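# Seat gear and two bearing rings in near-row holders

## Task

Using the row of holders closest to the robot, place the gear and both bearing rings each into the holder that matches it, lying flat, and release them all at the end.

## Robot and tools

Robot: two arms, left_arm and right_arm, each with a parallel two-finger gripper. Both report in one scene frame: origin on the table top midway between the arms, +x out over the table, +z up, left_arm on the +y side. The names left and right do not refer to sides of a camera image. Bases: left_arm at (+0.023, +0.334, 0) m, quat_wxyz (+0.996, 0, 0, +0.093); right_arm at (-0.039, -0.262, 0) m, quat_wxyz (+1.000, 0, 0, -0.013).

Gripper axes: fingers point along the gripper's own +z, and they close and open along its y. end_effector_position is the spot between the finger pads, roughly 1 cm short of the tips. A wrist camera mount hangs off each gripper, so allow a little extra space around it.

Command row: always 14 numbers, each in [-1, 1], even when one arm stays still. Order: left_arm dx, dy, dz, rx, ry, rz, opening, then the same seven for right_arm. dx..rz form an offset, not a pose: a target relative to that gripper's measured pose at the start of the action (for a call's first action, the last pose a result reported in this scene), expressed in the gripper's own axes. 1.0 stands for 0.6 m of translation or 180 degrees of rotation; rx, ry, rz are one rotation vector. Opening is absolute: +1 fully open (0.094 m), -1 closed.

execute_actions(actions): a list of actions; each action is a table of up to 15 rows, one row per 1/30 s step. If fewer than 15 rows are given, the last row repeats. Every row is measured from the same start pose, not from the row before. An empty list just returns state and images. Each action costs 0.5 s.

move(target, speed, blocking): target is one 14-number row as above, offsets counted from the pose in the last result that showed one. Grippers travel in straight lines, finishing together, taking 0.5 to 10 s (cut off at 10 s). speed is m/s, 0.002 to 0.5, default 0.25; turning is capped at twice that in rad/s. Openings are sent as the move begins. Moves do not avoid obstacles or the other arm, may overshoot speed, and lag or stray. Faster contact or a target set deeper past contact pushes harder. blocking=false returns after 0.5 s while the arm keeps moving; until a result shows that move finished, execute_actions and new moves are refused, so use wait or stop first. The result adds a move: line giving the ending (done, off_target, moving, held, fault) and limits; if only one arm is named, the other finished fine. limits=paced means its sent pose was clipped; limits=held means a check blocked some steps, after which the arm may jump faster.

wait(seconds): 0 to 10 s, arms hold the last command; a running move continues and the wait ends early when it does. wait(0) just checks. stop(): brakes a running move (needs stopping room; fingers keep moving). zoom_image(camera, region): camera is cam_head_left or cam_head_right (both 504x504); region [x0, y0, x1, y1] pixels from the top-left, at most 504 by 504. read_manual(section): only licence text, no motion. finished_scene(scene): ends the given scene (1 or 2) irreversibly and reports success; call it only once the parts sit correctly and are released. Replying with no tool call ends everything.

Results: a state line per arm with position (m) and quat_wxyz in the scene frame (can be off, more at long reach); Hand target lines show where the controller is steering; grip_measured is the finger opening on the command scale (last Joint positions value is metres, each gripper off by up to about 1 mm); joint torques; pose unreachable lines when the clearance check altered a command; FAULT, MOTOR HOT and OVER-TEMPERATURE FAULT lines.

Control behaviour: each step the command is clipped to within 70 mm and 16 degrees of the measured pose, so far targets need several actions; after an action the arm goes no further than its last clipped pose. Position wins over orientation when both can't be met. Arms tend to finish a centimetre or more low, and repeated zero offsets let them sink; to keep an arm in place, send the correction back to its intended pose in your first call of a reply and zeros afterwards, aiming higher if it still sags. Joint limits (rad): waist -2.618..3.054, shoulder 0..3.142, elbow 0..3.142, wrist pitch -1.571..1.571, wrist yaw -1.571..1.571, wrist roll -2.094..2.094; elbows stop just before straight.

Grasping: to hold a part, keep the commanded opening below grip_measured; about 0.03 below is firm, less is gentler. Pads exert roughly 50 to 62 N, less on parts under 2 mm thick, with a brief spike at first contact. Something may occasionally tug a held part or shove a loose one.

Avoid: dropping or knocking anything off the table (fails the task), slamming or shoving hard, letting the arms collide or press together (can end the scene), and long heavy holds that overheat motors (75 °C warning, 90 °C stops the arm 10 s, 100 °C the arm goes limp and falls). The robot keeps holding the last command while you think, so faster, smoother, lower-effort motion is better.

Each tool is called as a command line: name --argument value for each argument, lists and objects as JSON in quotes; but a table of rows of numbers goes row by row, as --pt "numbers of a row", without its own name.

## Session

I'll start by getting the current state and images.

execute_actions --actions '[]'

Scene clock: 0.00 s.
left_arm: end_effector_position=(+0.4991, +0.3872, +0.1915) grip_measured=+1.000 end_effector_quat_wxyz=(+0.209, +0.281, +0.712, +0.609) | right_arm: end_effector_position=(+0.0220, +0.1440, +0.2221) grip_measured=+1.000 end_effector_quat_wxyz=(+0.670, -0.592, +0.388, -0.222)
Joint positions: left_arm=[-0.407  1.83   1.06   0.414 -1.058  1.303  0.094] | right_arm=[ 1.853  1.644  0.723  0.914  1.155 -1.305  0.094]
Joint velocities: left_arm=[ 0.002 -0.012  0.012 -0.007 -0.051 -0.037  0.   ] | right_arm=[-0.012  0.012  0.007  0.037  0.066 -0.095  0.   ]
Joint torques (N m, as the arm reports them, + toward a larger angle): no reading
Hand target (left_arm): +0.499, +0.388, +0.202; +0.219, +0.268, +0.712, +0.611
Hand target (right_arm): +0.022, +0.144, +0.226; +0.674, -0.587, +0.393, -0.216

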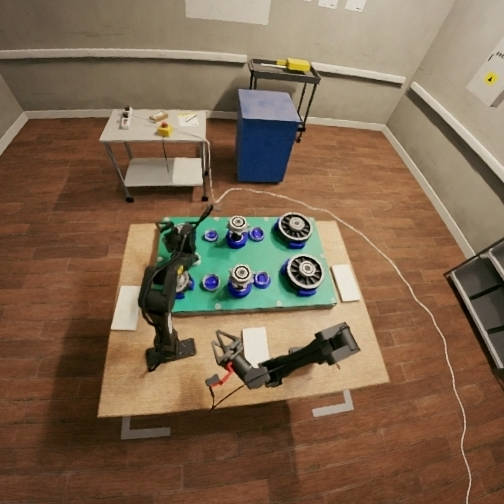

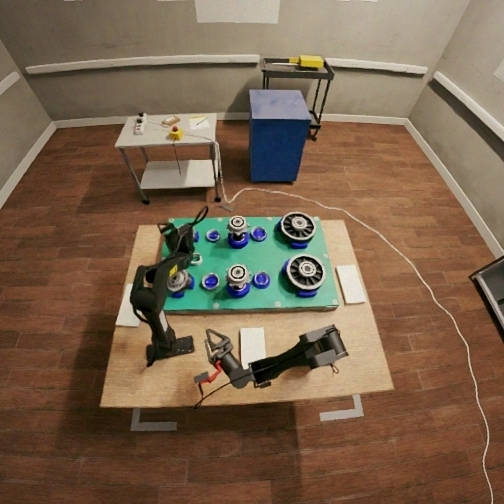

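zoom_image --camera "cam_head_left" --region '[100, 200, 400, 420]'

zoom_image --camera "cam_head_right" --region '[140, 200, 350, 330]'

Region (100, 200, 400, 420) of cam_head_left's 504x504 image, scaled by 1.680, with more detail than that image has; it fills the top 370 rows of this view, and the rest is white.

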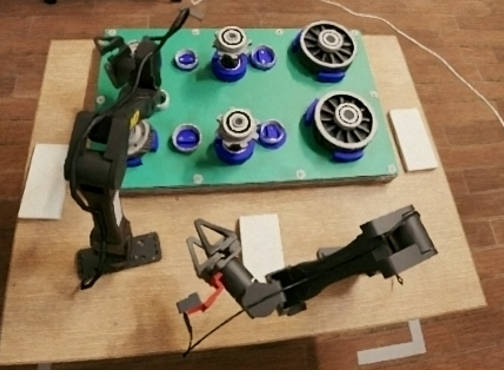

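Region (140, 200, 350, 330) of cam_head_right's 504x504 image, scaled by 2.400, with more detail than that image has; it fills the top 312 rows of this view, and the rest is white.

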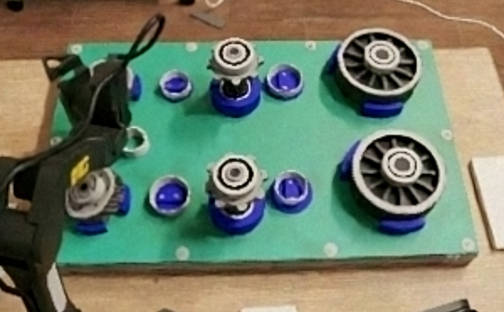

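move --target '[0.671, 0.033, -0.205, 0.430, 0.147, -0.198, 1, 0.676, -0.228, -0.2925, -0.180, 0.543, 0.479, 1]' --speed 0.35

Scene clock: 44.70 s.
left_arm: end_effector_position=(+0.1232, +0.5608, +0.2366) grip_measured=+1.000 end_effector_quat_wxyz=(+0.023, -0.000, +0.996, +0.086) | right_arm: end_effector_position=(+0.1522, -0.2989, +0.2430) grip_measured=+1.000 end_effector_quat_wxyz=(+0.144, +0.003, +0.989, -0.034)
Joint positions: left_arm=[ 0.941  1.398  1.576 -1.573 -0.031  1.13   0.094] | right_arm=[-0.153  1.114  1.393 -1.554  0.016 -0.176  0.094]
Joint velocities: left_arm=[ 0.002  0.007 -0.007 -0.081  0.066  0.022  0.   ] | right_arm=[-0.002  0.007 -0.017 -0.037 -0.007 -0.022  0.   ]
Joint torques (N m, as the arm reports them, + toward a larger angle): left_arm=[ 0.78 -5.13  7.81  0.2   0.06 -0.02] | right_arm=[-0.47 -1.4   6.69  0.82 -0.14 -0.05]
Hand target (left_arm): +0.122, +0.558, +0.250; +0.037, -0.000, +0.994, +0.103
Hand target (right_arm): +0.151, -0.298, +0.248; +0.146, +0.000, +0.989, -0.029
Off the commanded pose (left_arm): 0.014 m, 10 deg.
Off the commanded pose (right_arm): 0.008 m, 17 deg; orientation clipped at the last step of the last action.
joint sent to its limit (left arm) — the command would take joint 4 (wrist pitch) past its lower limit, so that joint was sent only as far as its limit.
joint sent to its limit (right arm) — the command would take joint 4 (wrist pitch) past its lower limit, so that joint was sent only as far as its limit.
move: off_target (left_arm, right_arm); limits=paced

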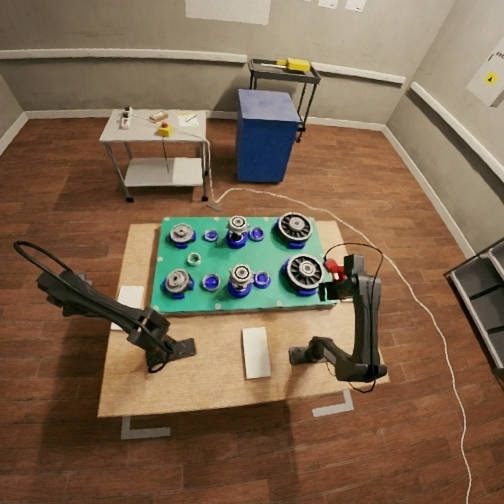

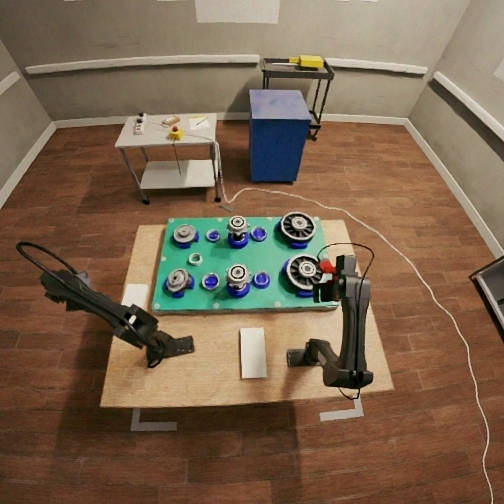

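zoom_image --camera "cam_head_left" --region '[150, 210, 290, 320]'

zoom_image --camera "cam_head_right" --region '[150, 210, 290, 320]'

Region (150, 210, 290, 320) of cam_head_left's 504x504 image, scaled by 3.600, with more detail than that image has; it fills the top 396 rows of this view, and the rest is white.

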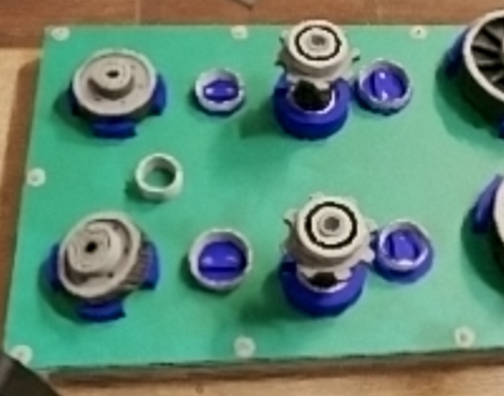

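Region (150, 210, 290, 320) of cam_head_right's 504x504 image, scaled by 3.600, with more detail than that image has; it fills the top 396 rows of this view, and the rest is white.

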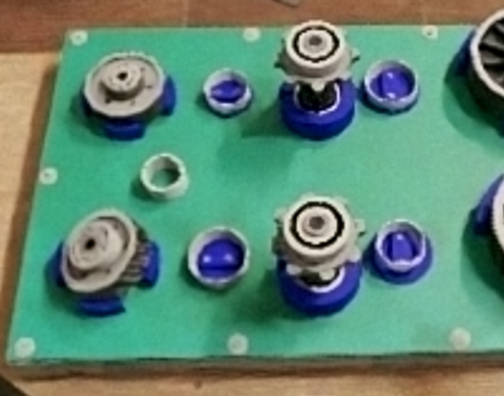

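zoom_image --camera "cam_head_left" --region '[155, 245, 225, 305]'

zoom_image --camera "cam_head_left" --region '[195, 215, 280, 300]'

zoom_image --camera "cam_head_right" --region '[195, 215, 280, 300]'

Region (155, 245, 225, 305) of cam_head_left's 504x504 image, scaled by 7.200, with more detail than that image has; it fills the top 432 rows of this view, and the rest is white.

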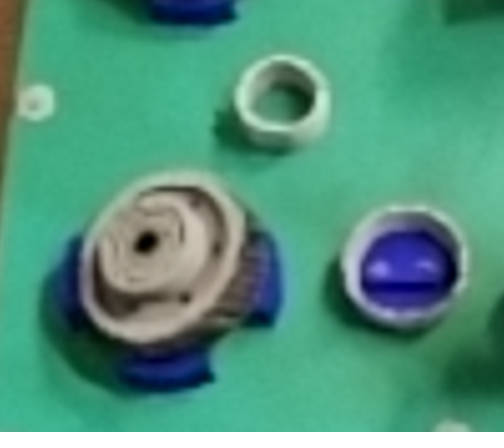

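Region (195, 215, 280, 300) of cam_head_left's 504x504 image, scaled by 5.929, with more detail than that image has.

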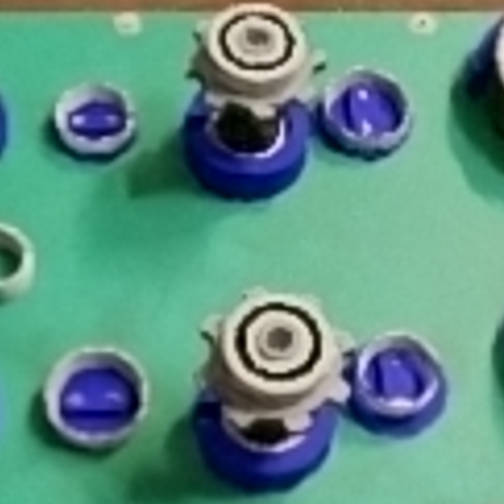

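Region (195, 215, 280, 300) of cam_head_right's 504x504 image, scaled by 5.929, with more detail than that image has.

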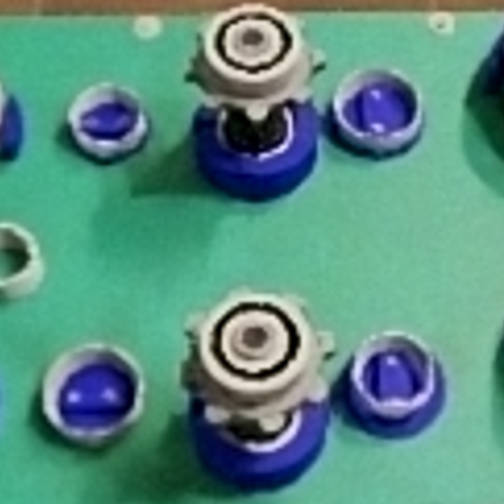

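zoom_image --camera "cam_head_left" --region '[270, 240, 400, 400]'

zoom_image --camera "cam_head_left" --region '[20, 240, 220, 400]'

Region (270, 240, 400, 400) of cam_head_left's 504x504 image, scaled by 3.150, with more detail than that image has; it fills the left 410 columns of this view, and the rest is white.

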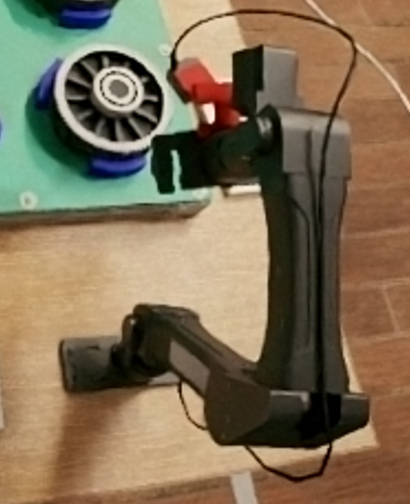

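Region (20, 240, 220, 400) of cam_head_left's 504x504 image, scaled by 2.520, with more detail than that image has; it fills the top 403 rows of this view, and the rest is white.

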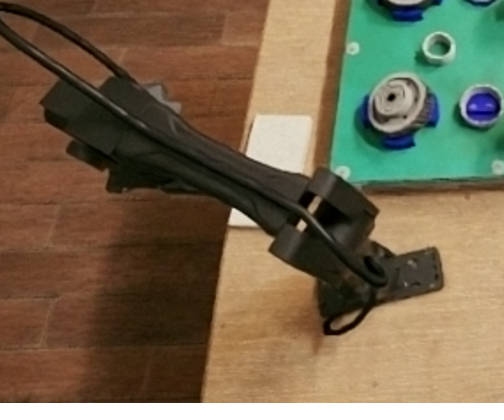

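zoom_image --camera "cam_head_left" --region '[80, 330, 220, 440]'

zoom_image --camera "cam_head_left" --region '[110, 200, 360, 330]'

Region (80, 330, 220, 440) of cam_head_left's 504x504 image, scaled by 3.600, with more detail than that image has; it fills the top 396 rows of this view, and the rest is white.

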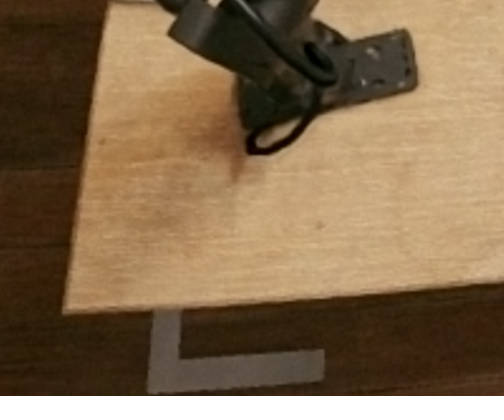

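Region (110, 200, 360, 330) of cam_head_left's 504x504 image, scaled by 2.016, with more detail than that image has; it fills the top 262 rows of this view, and the rest is white.

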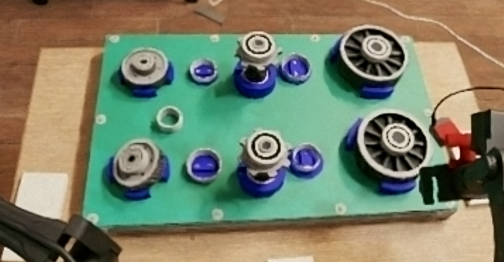

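zoom_image --camera "cam_head_left" --region '[140, 285, 210, 330]'

zoom_image --camera "cam_head_right" --region '[140, 285, 210, 330]'

zoom_image --camera "cam_head_right" --region '[90, 200, 410, 420]'

Region (140, 285, 210, 330) of cam_head_left's 504x504 image, scaled by 7.200, with more detail than that image has; it fills the top 324 rows of this view, and the rest is white.

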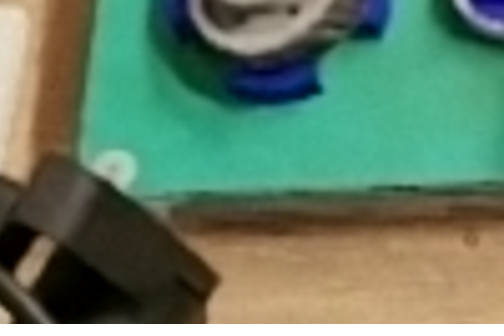

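Region (140, 285, 210, 330) of cam_head_right's 504x504 image, scaled by 7.200, with more detail than that image has; it fills the top 324 rows of this view, and the rest is white.

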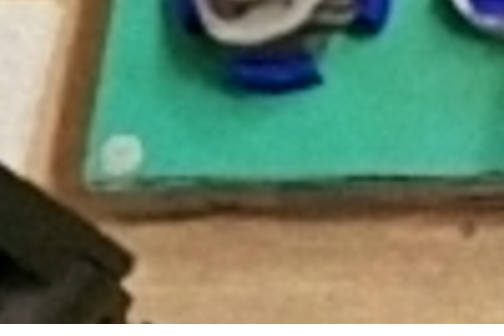

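Region (90, 200, 410, 420) of cam_head_right's 504x504 image, scaled by 1.575, with more detail than that image has; it fills the top 346 rows of this view, and the rest is white.

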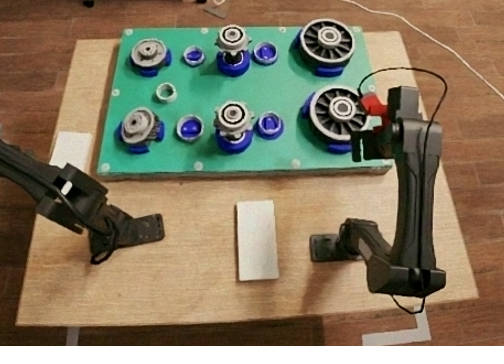

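zoom_image --camera "cam_head_right" --region '[90, 330, 210, 420]'

zoom_image --camera "cam_head_right" --region '[280, 330, 400, 420]'

zoom_image --camera "cam_head_right" --region '[125, 205, 205, 255]'

zoom_image --camera "cam_head_right" --region '[280, 200, 360, 250]'

Region (90, 330, 210, 420) of cam_head_right's 504x504 image, scaled by 4.200, with more detail than that image has; it fills the top 378 rows of this view, and the rest is white.

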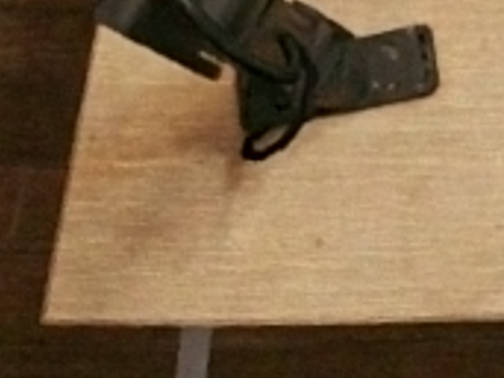

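Region (280, 330, 400, 420) of cam_head_right's 504x504 image, scaled by 4.200, with more detail than that image has; it fills the top 378 rows of this view, and the rest is white.

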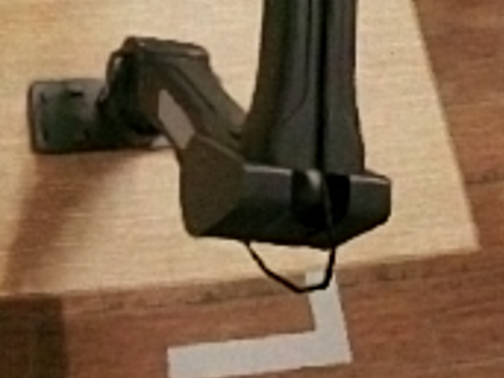

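Region (125, 205, 205, 255) of cam_head_right's 504x504 image, scaled by 6.300, with more detail than that image has; it fills the top 315 rows of this view, and the rest is white.

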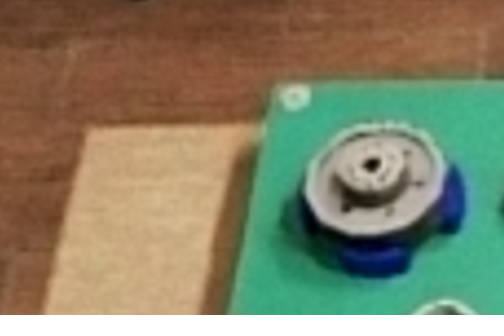

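Region (280, 200, 360, 250) of cam_head_right's 504x504 image, scaled by 6.300, with more detail than that image has; it fills the top 315 rows of this view, and the rest is white.

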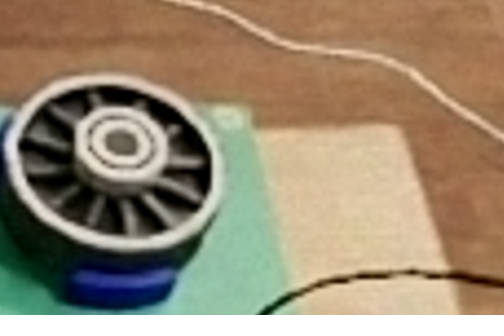

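zoom_image --camera "cam_head_left" --region '[115, 205, 195, 255]'

zoom_image --camera "cam_head_left" --region '[280, 200, 360, 250]'

zoom_image --camera "cam_head_left" --region '[280, 330, 400, 420]'

Region (115, 205, 195, 255) of cam_head_left's 504x504 image, scaled by 6.300, with more detail than that image has; it fills the top 315 rows of this view, and the rest is white.

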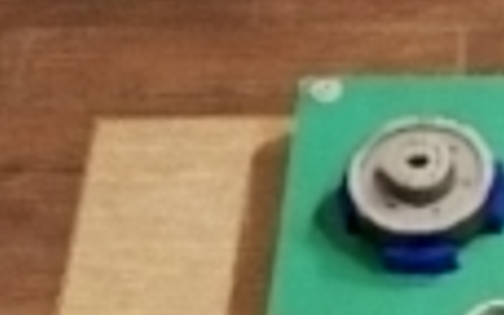

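Region (280, 200, 360, 250) of cam_head_left's 504x504 image, scaled by 6.300, with more detail than that image has; it fills the top 315 rows of this view, and the rest is white.

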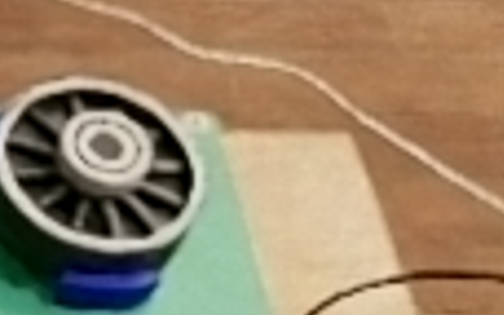

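Region (280, 330, 400, 420) of cam_head_left's 504x504 image, scaled by 4.200, with more detail than that image has; it fills the top 378 rows of this view, and the rest is white.

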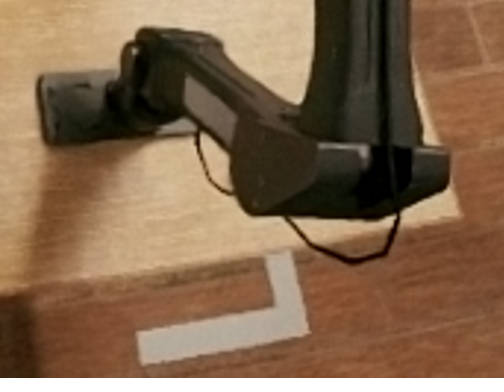

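move --target '[-0.2912, -0.6812, 0.0247, 0.0389, 0.0462, -0.3878, 1, -0.1982, 0.3770, 0.1777, 0.0443, 0.0920, 0.4280, 1]' --speed 0.25

Scene clock: 168.13 s.
left_arm: end_effector_position=(+0.2902, +0.1721, +0.1560) grip_measured=+1.000 end_effector_quat_wxyz=(+0.003, -0.572, +0.820, +0.016) | right_arm: end_effector_position=(+0.3017, -0.0809, +0.1585) grip_measured=+1.000 end_effector_quat_wxyz=(+0.005, +0.626, +0.780, +0.003)
Joint positions: left_arm=[-0.744  1.757  1.62  -1.462 -0.018 -1.775  0.094] | right_arm=[ 0.516  2.03   1.996 -1.527  0.007  1.843  0.094]
Joint velocities: left_arm=[-0.007 -0.002  0.002 -0.095 -0.022 -0.022  0.   ] | right_arm=[-0.017 -0.022  0.002 -0.022 -0.022  0.022  0.   ]
Joint torques (N m, as the arm reports them, + toward a larger angle): left_arm=[-0.64 -6.5   7.77 -0.02  0.01 -0.16] | right_arm=[  0.39 -10.78   6.84   0.04   0.01   0.12]
Hand target (left_arm): +0.294, +0.168, +0.163; +0.010, -0.573, +0.820, +0.004
Hand target (right_arm): +0.299, -0.080, +0.162; +0.004, +0.628, +0.778, -0.001
Off the commanded pose (left_arm): 0.016 m, 2 deg.
Off the commanded pose (right_arm): 0.002 m, 1 deg.
move: off_target (left_arm)

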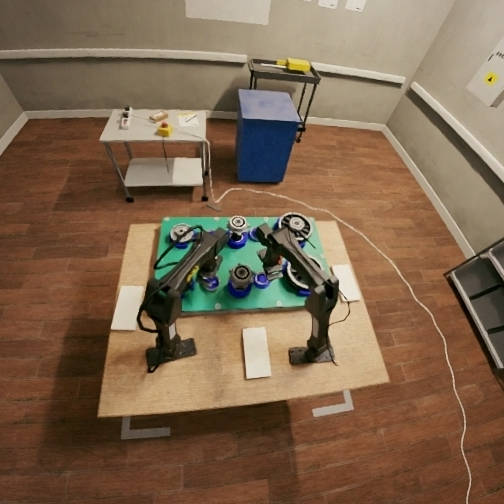

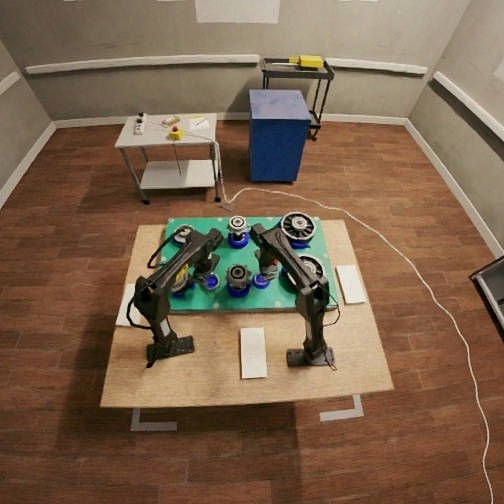

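zoom_image --camera "cam_head_left" --region '[180, 220, 300, 310]'

zoom_image --camera "cam_head_right" --region '[180, 220, 300, 310]'

Region (180, 220, 300, 310) of cam_head_left's 504x504 image, scaled by 4.200, with more detail than that image has; it fills the top 378 rows of this view, and the rest is white.

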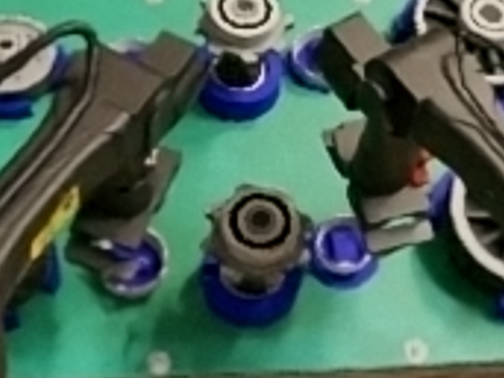

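Region (180, 220, 300, 310) of cam_head_right's 504x504 image, scaled by 4.200, with more detail than that image has; it fills the top 378 rows of this view, and the rest is white.

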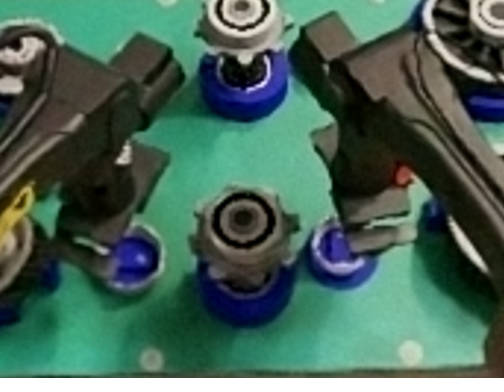

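move --target '[0.0148, -0.0238, 0.0658, 0.0073, 0.0074, -0.0011, 1, 0, 0, 0.055, 0, 0, 0, 1]' --speed 0.08

zoom_image --camera "cam_head_left" --region '[190, 240, 290, 310]'

zoom_image --camera "cam_head_right" --region '[190, 240, 290, 310]'

Scene clock: 188.73 s.
left_arm: end_effector_position=(+0.3014, +0.1618, +0.1172) grip_measured=+1.000 end_effector_quat_wxyz=(+0.000, -0.574, +0.819, +0.003) | right_arm: end_effector_position=(+0.3019, -0.0804, +0.1221) grip_measured=+1.000 end_effector_quat_wxyz=(+0.001, +0.627, +0.779, -0.005)
Joint positions: left_arm=[-0.744  1.787  1.504 -1.292 -0.003 -1.781  0.094] | right_arm=[ 0.516  2.03   1.85  -1.399  0.005  1.845  0.094]
Joint velocities: left_arm=[-0.002  0.007 -0.002  0.066  0.007  0.022  0.   ] | right_arm=[ 0.002  0.022  0.007  0.007 -0.007 -0.037  0.   ]
Joint torques (N m, as the arm reports them, + toward a larger angle): left_arm=[-0.75 -6.76  5.23  0.09  0.11 -0.11] | right_arm=[ -0.03 -12.86   4.43   0.42   0.02   0.05]
Hand target (left_arm): +0.300, +0.159, +0.116; -0.000, -0.574, +0.819, +0.000
Hand target (right_arm): +0.302, -0.081, +0.125; +0.005, +0.626, +0.780, +0.003
Off the commanded pose (left_arm): 0.003 m, 0 deg.
Off the commanded pose (right_arm): 0.003 m, 1 deg.
move: done

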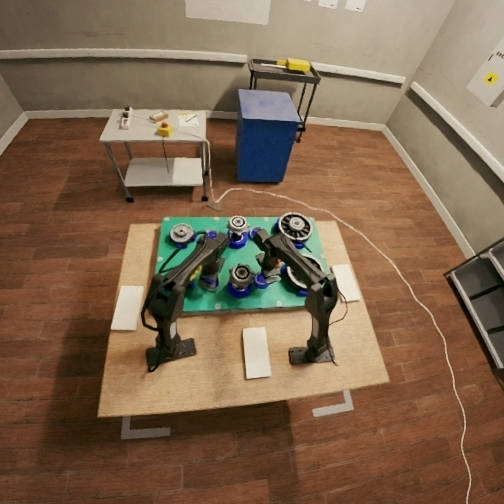

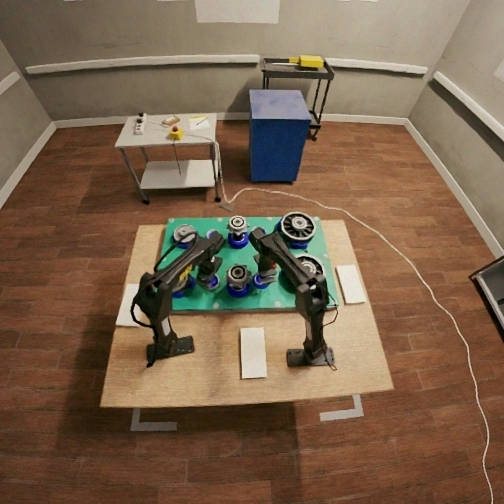

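Region (190, 240, 290, 310) of cam_head_left's 504x504 image, scaled by 5.040, with more detail than that image has; it fills the top 353 rows of this view, and the rest is white.

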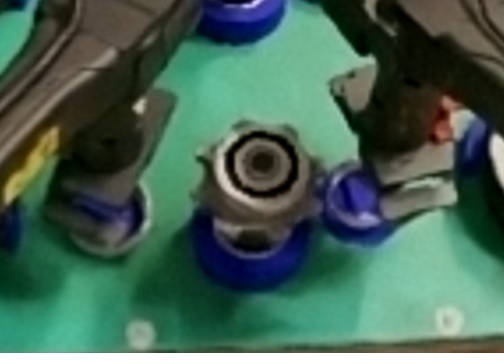

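Region (190, 240, 290, 310) of cam_head_right's 504x504 image, scaled by 5.040, with more detail than that image has; it fills the top 353 rows of this view, and the rest is white.

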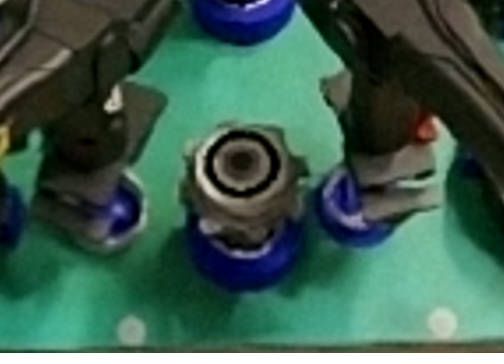

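move --target '[0, 0, 0.05, 0, 0, 0, 1, 0.013, 0.0029, 0.033, 0, 0, 0, 1]' --speed 0.04

zoom_image --camera "cam_head_left" --region '[190, 250, 290, 310]'

zoom_image --camera "cam_head_right" --region '[190, 250, 290, 310]'

Scene clock: 210.10 s.
left_arm: end_effector_position=(+0.3016, +0.1617, +0.0887) grip_measured=+1.000 end_effector_quat_wxyz=(-0.000, -0.574, +0.819, +0.004) | right_arm: end_effector_position=(+0.3034, -0.0745, +0.1109) grip_measured=+1.000 end_effector_quat_wxyz=(+0.002, +0.626, +0.780, +0.003)
Joint positions: left_arm=[-0.744  1.801  1.408 -1.184 -0.003 -1.781  0.094] | right_arm=[ 0.526  2.03   1.806 -1.34   0.002  1.852  0.094]
Joint velocities: left_arm=[ 0.012  0.012  0.022  0.007 -0.022  0.051  0.   ] | right_arm=[ 0.007 -0.002 -0.007  0.051 -0.007 -0.022  0.   ]
Joint torques (N m, as the arm reports them, + toward a larger angle): left_arm=[ 0.01 -6.76  5.04  0.07  0.06 -0.06] | right_arm=[  0.53 -10.41   4.37   0.45   0.02   0.18]
Hand target (left_arm): +0.302, +0.161, +0.087; +0.000, -0.574, +0.819, +0.003
Hand target (right_arm): +0.302, -0.073, +0.102; +0.001, +0.627, +0.779, -0.005
Off the commanded pose (left_arm): 0.002 m, 0 deg.
Off the commanded pose (right_arm): 0.009 m, 1 deg.
move: done

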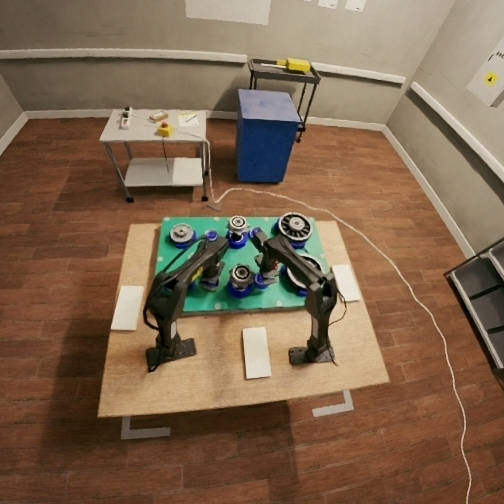

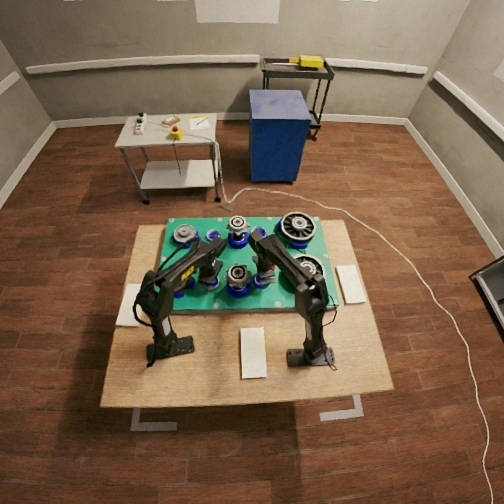

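Region (190, 250, 290, 310) of cam_head_left's 504x504 image, scaled by 5.040, with more detail than that image has; it fills the top 302 rows of this view, and the rest is white.

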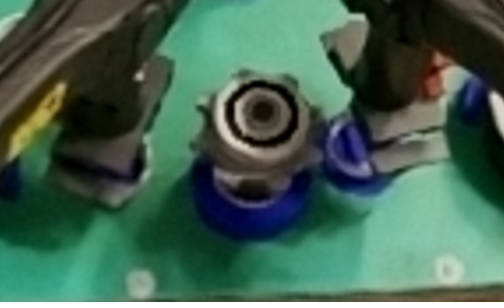

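Region (190, 250, 290, 310) of cam_head_right's 504x504 image, scaled by 5.040, with more detail than that image has; it fills the top 302 rows of this view, and the rest is white.

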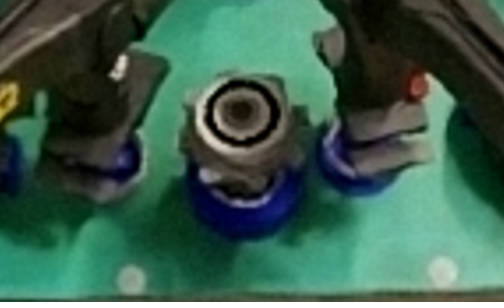

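move --target '[0, 0, 0.03, 0, 0, 0, 1, 0.003, 0, 0.03, 0, 0, 0, 1]' --speed 0.025

zoom_image --camera "cam_head_left" --region '[190, 250, 290, 310]'

zoom_image --camera "cam_head_right" --region '[190, 250, 290, 310]'

Scene clock: 219.50 s.
left_arm: end_effector_position=(+0.3024, +0.1611, +0.0789) grip_measured=+1.000 end_effector_quat_wxyz=(+0.002, -0.574, +0.819, -0.001) | right_arm: end_effector_position=(+0.3040, -0.0738, +0.0980) grip_measured=+1.000 end_effector_quat_wxyz=(+0.002, +0.626, +0.780, +0.005)
Joint positions: left_arm=[-0.744  1.802  1.369 -1.135 -0.002 -1.781  0.094] | right_arm=[ 0.526  2.03   1.755 -1.285  0.     1.853  0.094]
Joint velocities: left_arm=[ 0.012  0.007 -0.002  0.007 -0.051 -0.051  0.   ] | right_arm=[ 0.002 -0.002 -0.017  0.095 -0.095 -0.037  0.   ]
Joint torques (N m, as the arm reports them, + toward a larger angle): left_arm=[-0.13 -6.13  3.99  0.25  0.06 -0.02] | right_arm=[  0.2  -11.29   4.31   0.45  -0.02   0.07]
Hand target (left_arm): +0.301, +0.162, +0.071; -0.000, -0.574, +0.819, +0.004
Hand target (right_arm): +0.303, -0.073, +0.093; +0.002, +0.626, +0.780, +0.003
Off the commanded pose (left_arm): 0.008 m, 1 deg.
Off the commanded pose (right_arm): 0.005 m, 0 deg.
move: done

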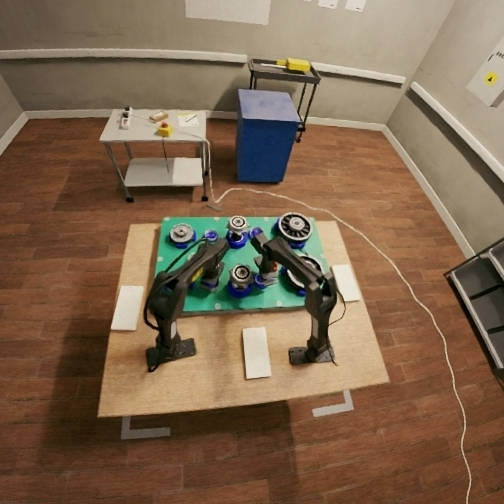

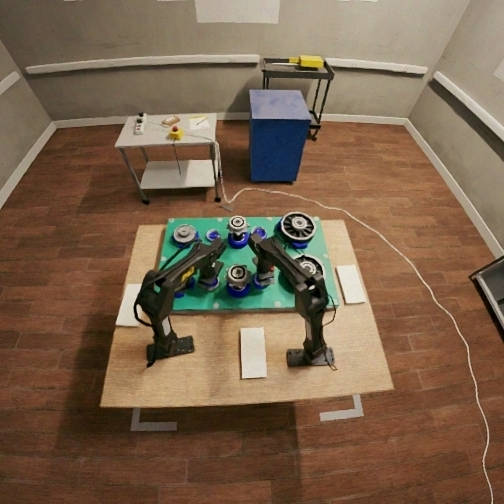

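Region (190, 250, 290, 310) of cam_head_left's 504x504 image, scaled by 5.040, with more detail than that image has; it fills the top 302 rows of this view, and the rest is white.

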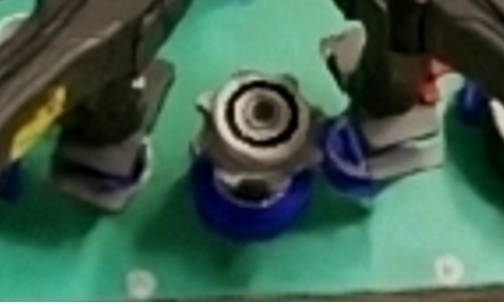

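Region (190, 250, 290, 310) of cam_head_right's 504x504 image, scaled by 5.040, with more detail than that image has; it fills the top 302 rows of this view, and the rest is white.

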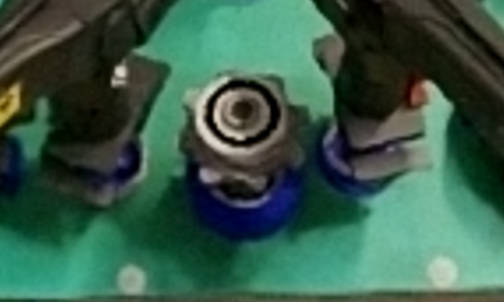

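move --target '[0, 0, -0.004, 0, 0, 0, 0.5, 0, 0, 0, 0, 0, 0, 1]' --speed 0.02

zoom_image --camera "cam_head_right" --region '[185, 255, 245, 305]'

Scene clock: 225.87 s.
left_arm: end_effector_position=(+0.2961, +0.1640, +0.0800) grip_measured=+0.582 end_effector_quat_wxyz=(-0.005, -0.575, +0.818, +0.010) | right_arm: end_effector_position=(+0.3045, -0.0732, +0.0980) grip_measured=+1.000 end_effector_quat_wxyz=(+0.002, +0.626, +0.780, +0.007)
Joint positions: left_arm=[-0.744  1.799  1.369 -1.163  0.002 -1.782  0.074] | right_arm=[ 0.526  2.03   1.755 -1.282 -0.001  1.853  0.094]
Joint velocities: left_arm=[-0.002  0.012 -0.012 -0.037  0.022  0.007  0.001] | right_arm=[-0.007 -0.012 -0.012 -0.066 -0.007 -0.051  0.   ]
Joint torques (N m, as the arm reports them, + toward a larger angle): left_arm=[ 0.16 -6.75  6.37  0.22  0.04 -0.01] | right_arm=[  0.01 -11.59   5.4    0.31  -0.04   0.05]
Hand target (left_arm): +0.302, +0.161, +0.081; +0.002, -0.574, +0.819, -0.001
Hand target (right_arm): +0.304, -0.074, +0.098; +0.002, +0.626, +0.780, +0.005
Off the commanded pose (left_arm): 0.007 m, 1 deg.
Off the commanded pose (right_arm): 0.001 m, 0 deg.
move: done

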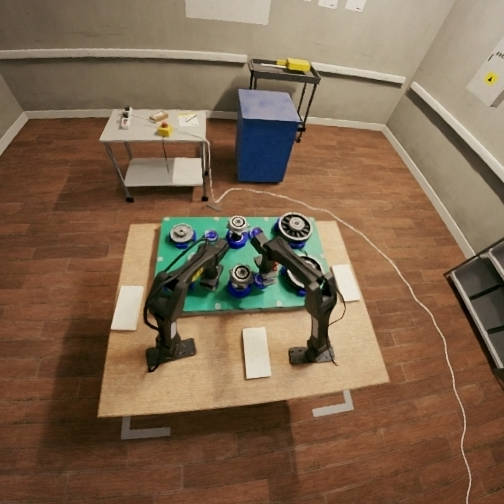

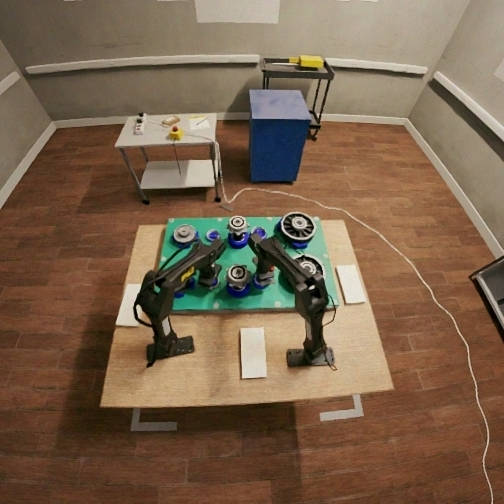

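Region (185, 255, 245, 305) of cam_head_right's 504x504 image, scaled by 8.400, with more detail than that image has.

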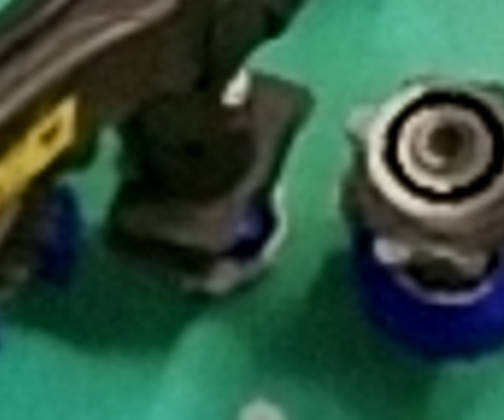

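move --target '[0, 0, -0.12, 0, 0, 0, 0.545, 0.008, -0.014, 0.008, 0, 0, 0, 1]' --speed 0.06

zoom_image --camera "cam_head_left" --region '[190, 250, 290, 310]'

Scene clock: 237.27 s.
left_arm: end_effector_position=(+0.2958, +0.1642, +0.1409) grip_measured=+0.582 end_effector_quat_wxyz=(-0.009, -0.574, +0.818, +0.018) | right_arm: end_effector_position=(+0.2968, -0.0728, +0.0871) grip_measured=+1.000 end_effector_quat_wxyz=(-0.003, +0.625, +0.781, -0.004)
Joint positions: left_arm=[-0.744  1.799  1.611 -1.423  0.002 -1.782  0.074] | right_arm=[ 0.536  2.03   1.712 -1.262 -0.003  1.86   0.094]
Joint velocities: left_arm=[-0.007 -0.002 -0.017  0.007 -0.051 -0.051  0.   ] | right_arm=[-0.017 -0.007  0.007  0.095  0.081 -0.037  0.   ]
Joint torques (N m, as the arm reports them, + toward a larger angle): left_arm=[ 0.37 -7.69  8.24 -0.29  0.   -0.02] | right_arm=[  0.54 -13.62   4.47   0.41   0.01   0.13]
Hand target (left_arm): +0.297, +0.165, +0.152; -0.005, -0.575, +0.818, +0.009
Hand target (right_arm): +0.295, -0.070, +0.093; +0.002, +0.626, +0.780, +0.006
Off the commanded pose (left_arm): 0.011 m, 1 deg.
Off the commanded pose (right_arm): 0.007 m, 1 deg.
move: off_target (left_arm)

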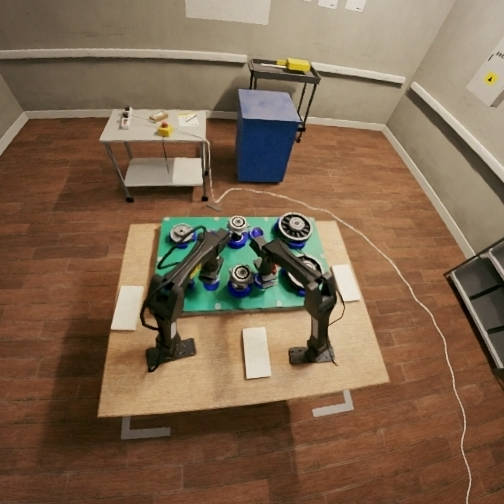

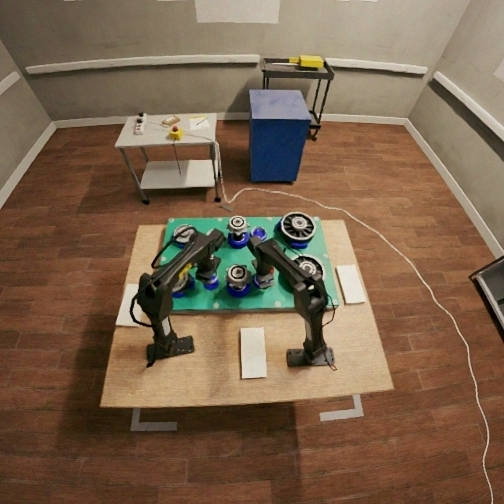

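Region (190, 250, 290, 310) of cam_head_left's 504x504 image, scaled by 5.040, with more detail than that image has; it fills the top 302 rows of this view, and the rest is white.

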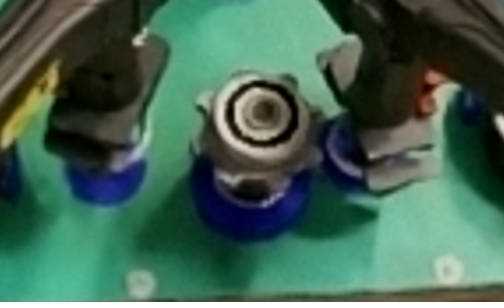

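move --target '[0.1358, 0.2093, -0.0075, 0.0129, -0.0004, 0.1117, 0.545, 0.005, 0, -0.022, 0, 0, 0, 1]' --speed 0.15

Scene clock: 266.03 s.
left_arm: end_effector_position=(+0.1539, +0.1321, +0.1442) grip_measured=+0.582 end_effector_quat_wxyz=(-0.001, -0.421, +0.907, +0.007) | right_arm: end_effector_position=(+0.2979, -0.0718, +0.0945) grip_measured=+1.000 end_effector_quat_wxyz=(-0.003, +0.625, +0.781, -0.002)
Joint positions: left_arm=[-1.184  1.465  1.27  -1.39   0.001 -1.867  0.074] | right_arm=[ 0.536  2.03   1.741 -1.288 -0.005  1.86   0.094]
Joint velocities: left_arm=[-0.012 -0.002 -0.017  0.007 -0.022 -0.095  0.   ] | right_arm=[-0.017 -0.007 -0.002  0.007 -0.066 -0.022  0.   ]
Joint torques (N m, as the arm reports them, + toward a larger angle): left_arm=[-0.49 -5.78  5.2  -0.05  0.02 -0.04] | right_arm=[  0.41 -11.36   7.18   0.05  -0.02   0.15]
Hand target (left_arm): +0.152, +0.134, +0.149; +0.003, -0.423, +0.906, -0.002
Hand target (right_arm): +0.296, -0.070, +0.100; -0.003, +0.625, +0.781, -0.004
Off the commanded pose (left_arm): 0.007 m, 1 deg.
Off the commanded pose (right_arm): 0.006 m, 0 deg.
move: done

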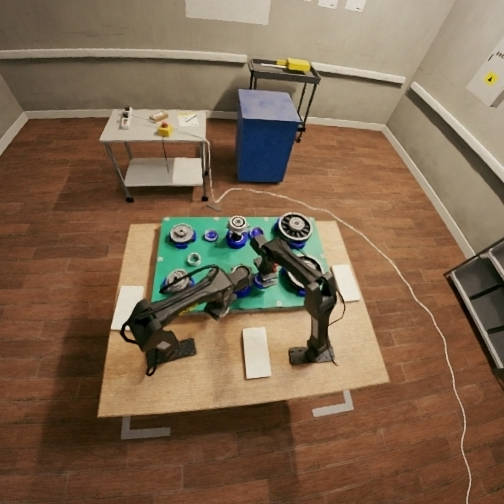

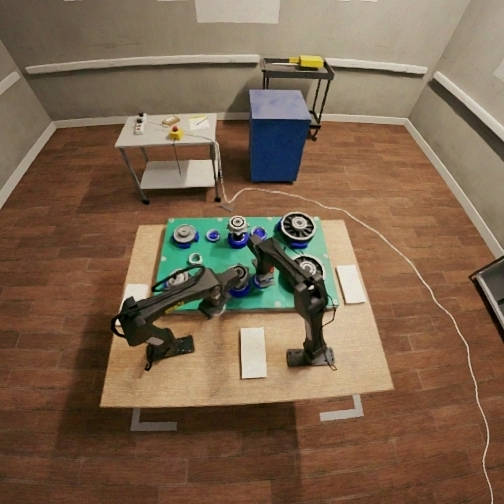

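move --target '[0.3275, -0.0082, 0.1803, 0.0044, 0, 0.1656, 0.545, 0, 0, -0.008, 0, 0, 0, 0.28]' --speed 0.15

Scene clock: 276.93 s.
left_arm: end_effector_position=(+0.0315, -0.0103, +0.0359) grip_measured=+0.581 end_effector_quat_wxyz=(+0.003, -0.180, +0.984, +0.011) | right_arm: end_effector_position=(+0.2977, -0.0716, +0.0945) grip_measured=+0.307 end_effector_quat_wxyz=(-0.004, +0.625, +0.781, -0.002)
Joint positions: left_arm=[-1.736  1.925  1.354 -1.023 -0.003 -1.912  0.074] | right_arm=[ 0.536  2.03   1.741 -1.288 -0.007  1.86   0.061]
Joint velocities: left_arm=[-0.007  0.002  0.007 -0.022  0.022 -0.037  0.   ] | right_arm=[-0.017 -0.007 -0.022 -0.037  0.007 -0.066  0.001]
Joint torques (N m, as the arm reports them, + toward a larger angle): left_arm=[-0.45 -7.02  7.63  0.06  0.05  0.01] | right_arm=[  0.01 -11.51   6.42   0.12   0.04   0.03]
Hand target (left_arm): +0.030, -0.020, +0.040; +0.002, -0.174, +0.985, -0.003
Hand target (right_arm): +0.298, -0.072, +0.099; -0.003, +0.625, +0.781, -0.002
Off the commanded pose (left_arm): 0.010 m, 2 deg.
Off the commanded pose (right_arm): 0.005 m, 0 deg.
move: done

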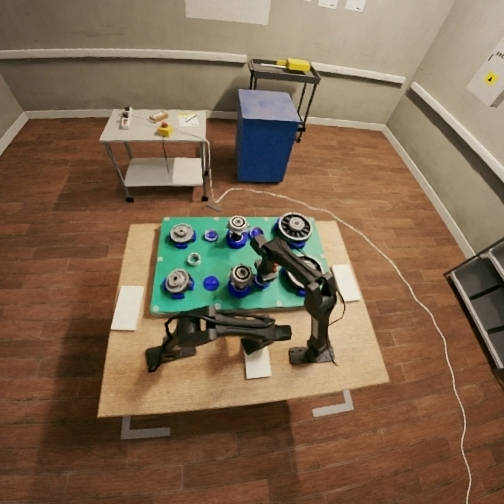

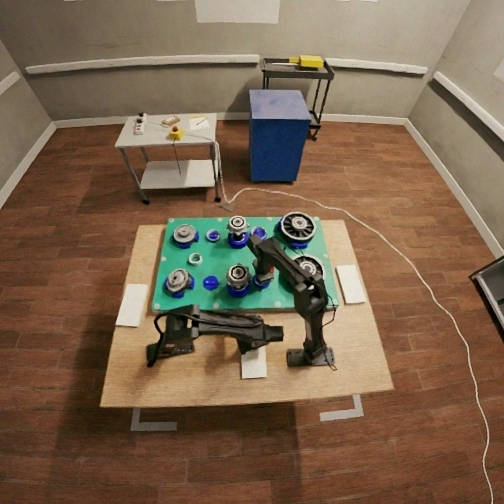

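zoom_image --camera "cam_head_left" --region '[155, 255, 230, 310]'

zoom_image --camera "cam_head_right" --region '[155, 255, 230, 310]'

Region (155, 255, 230, 310) of cam_head_left's 504x504 image, scaled by 6.720, with more detail than that image has; it fills the top 370 rows of this view, and the rest is white.

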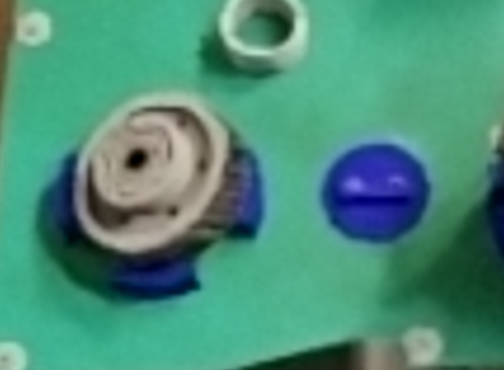

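Region (155, 255, 230, 310) of cam_head_right's 504x504 image, scaled by 6.720, with more detail than that image has; it fills the top 370 rows of this view, and the rest is white.

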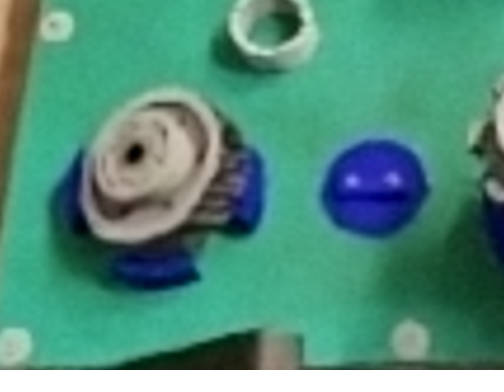

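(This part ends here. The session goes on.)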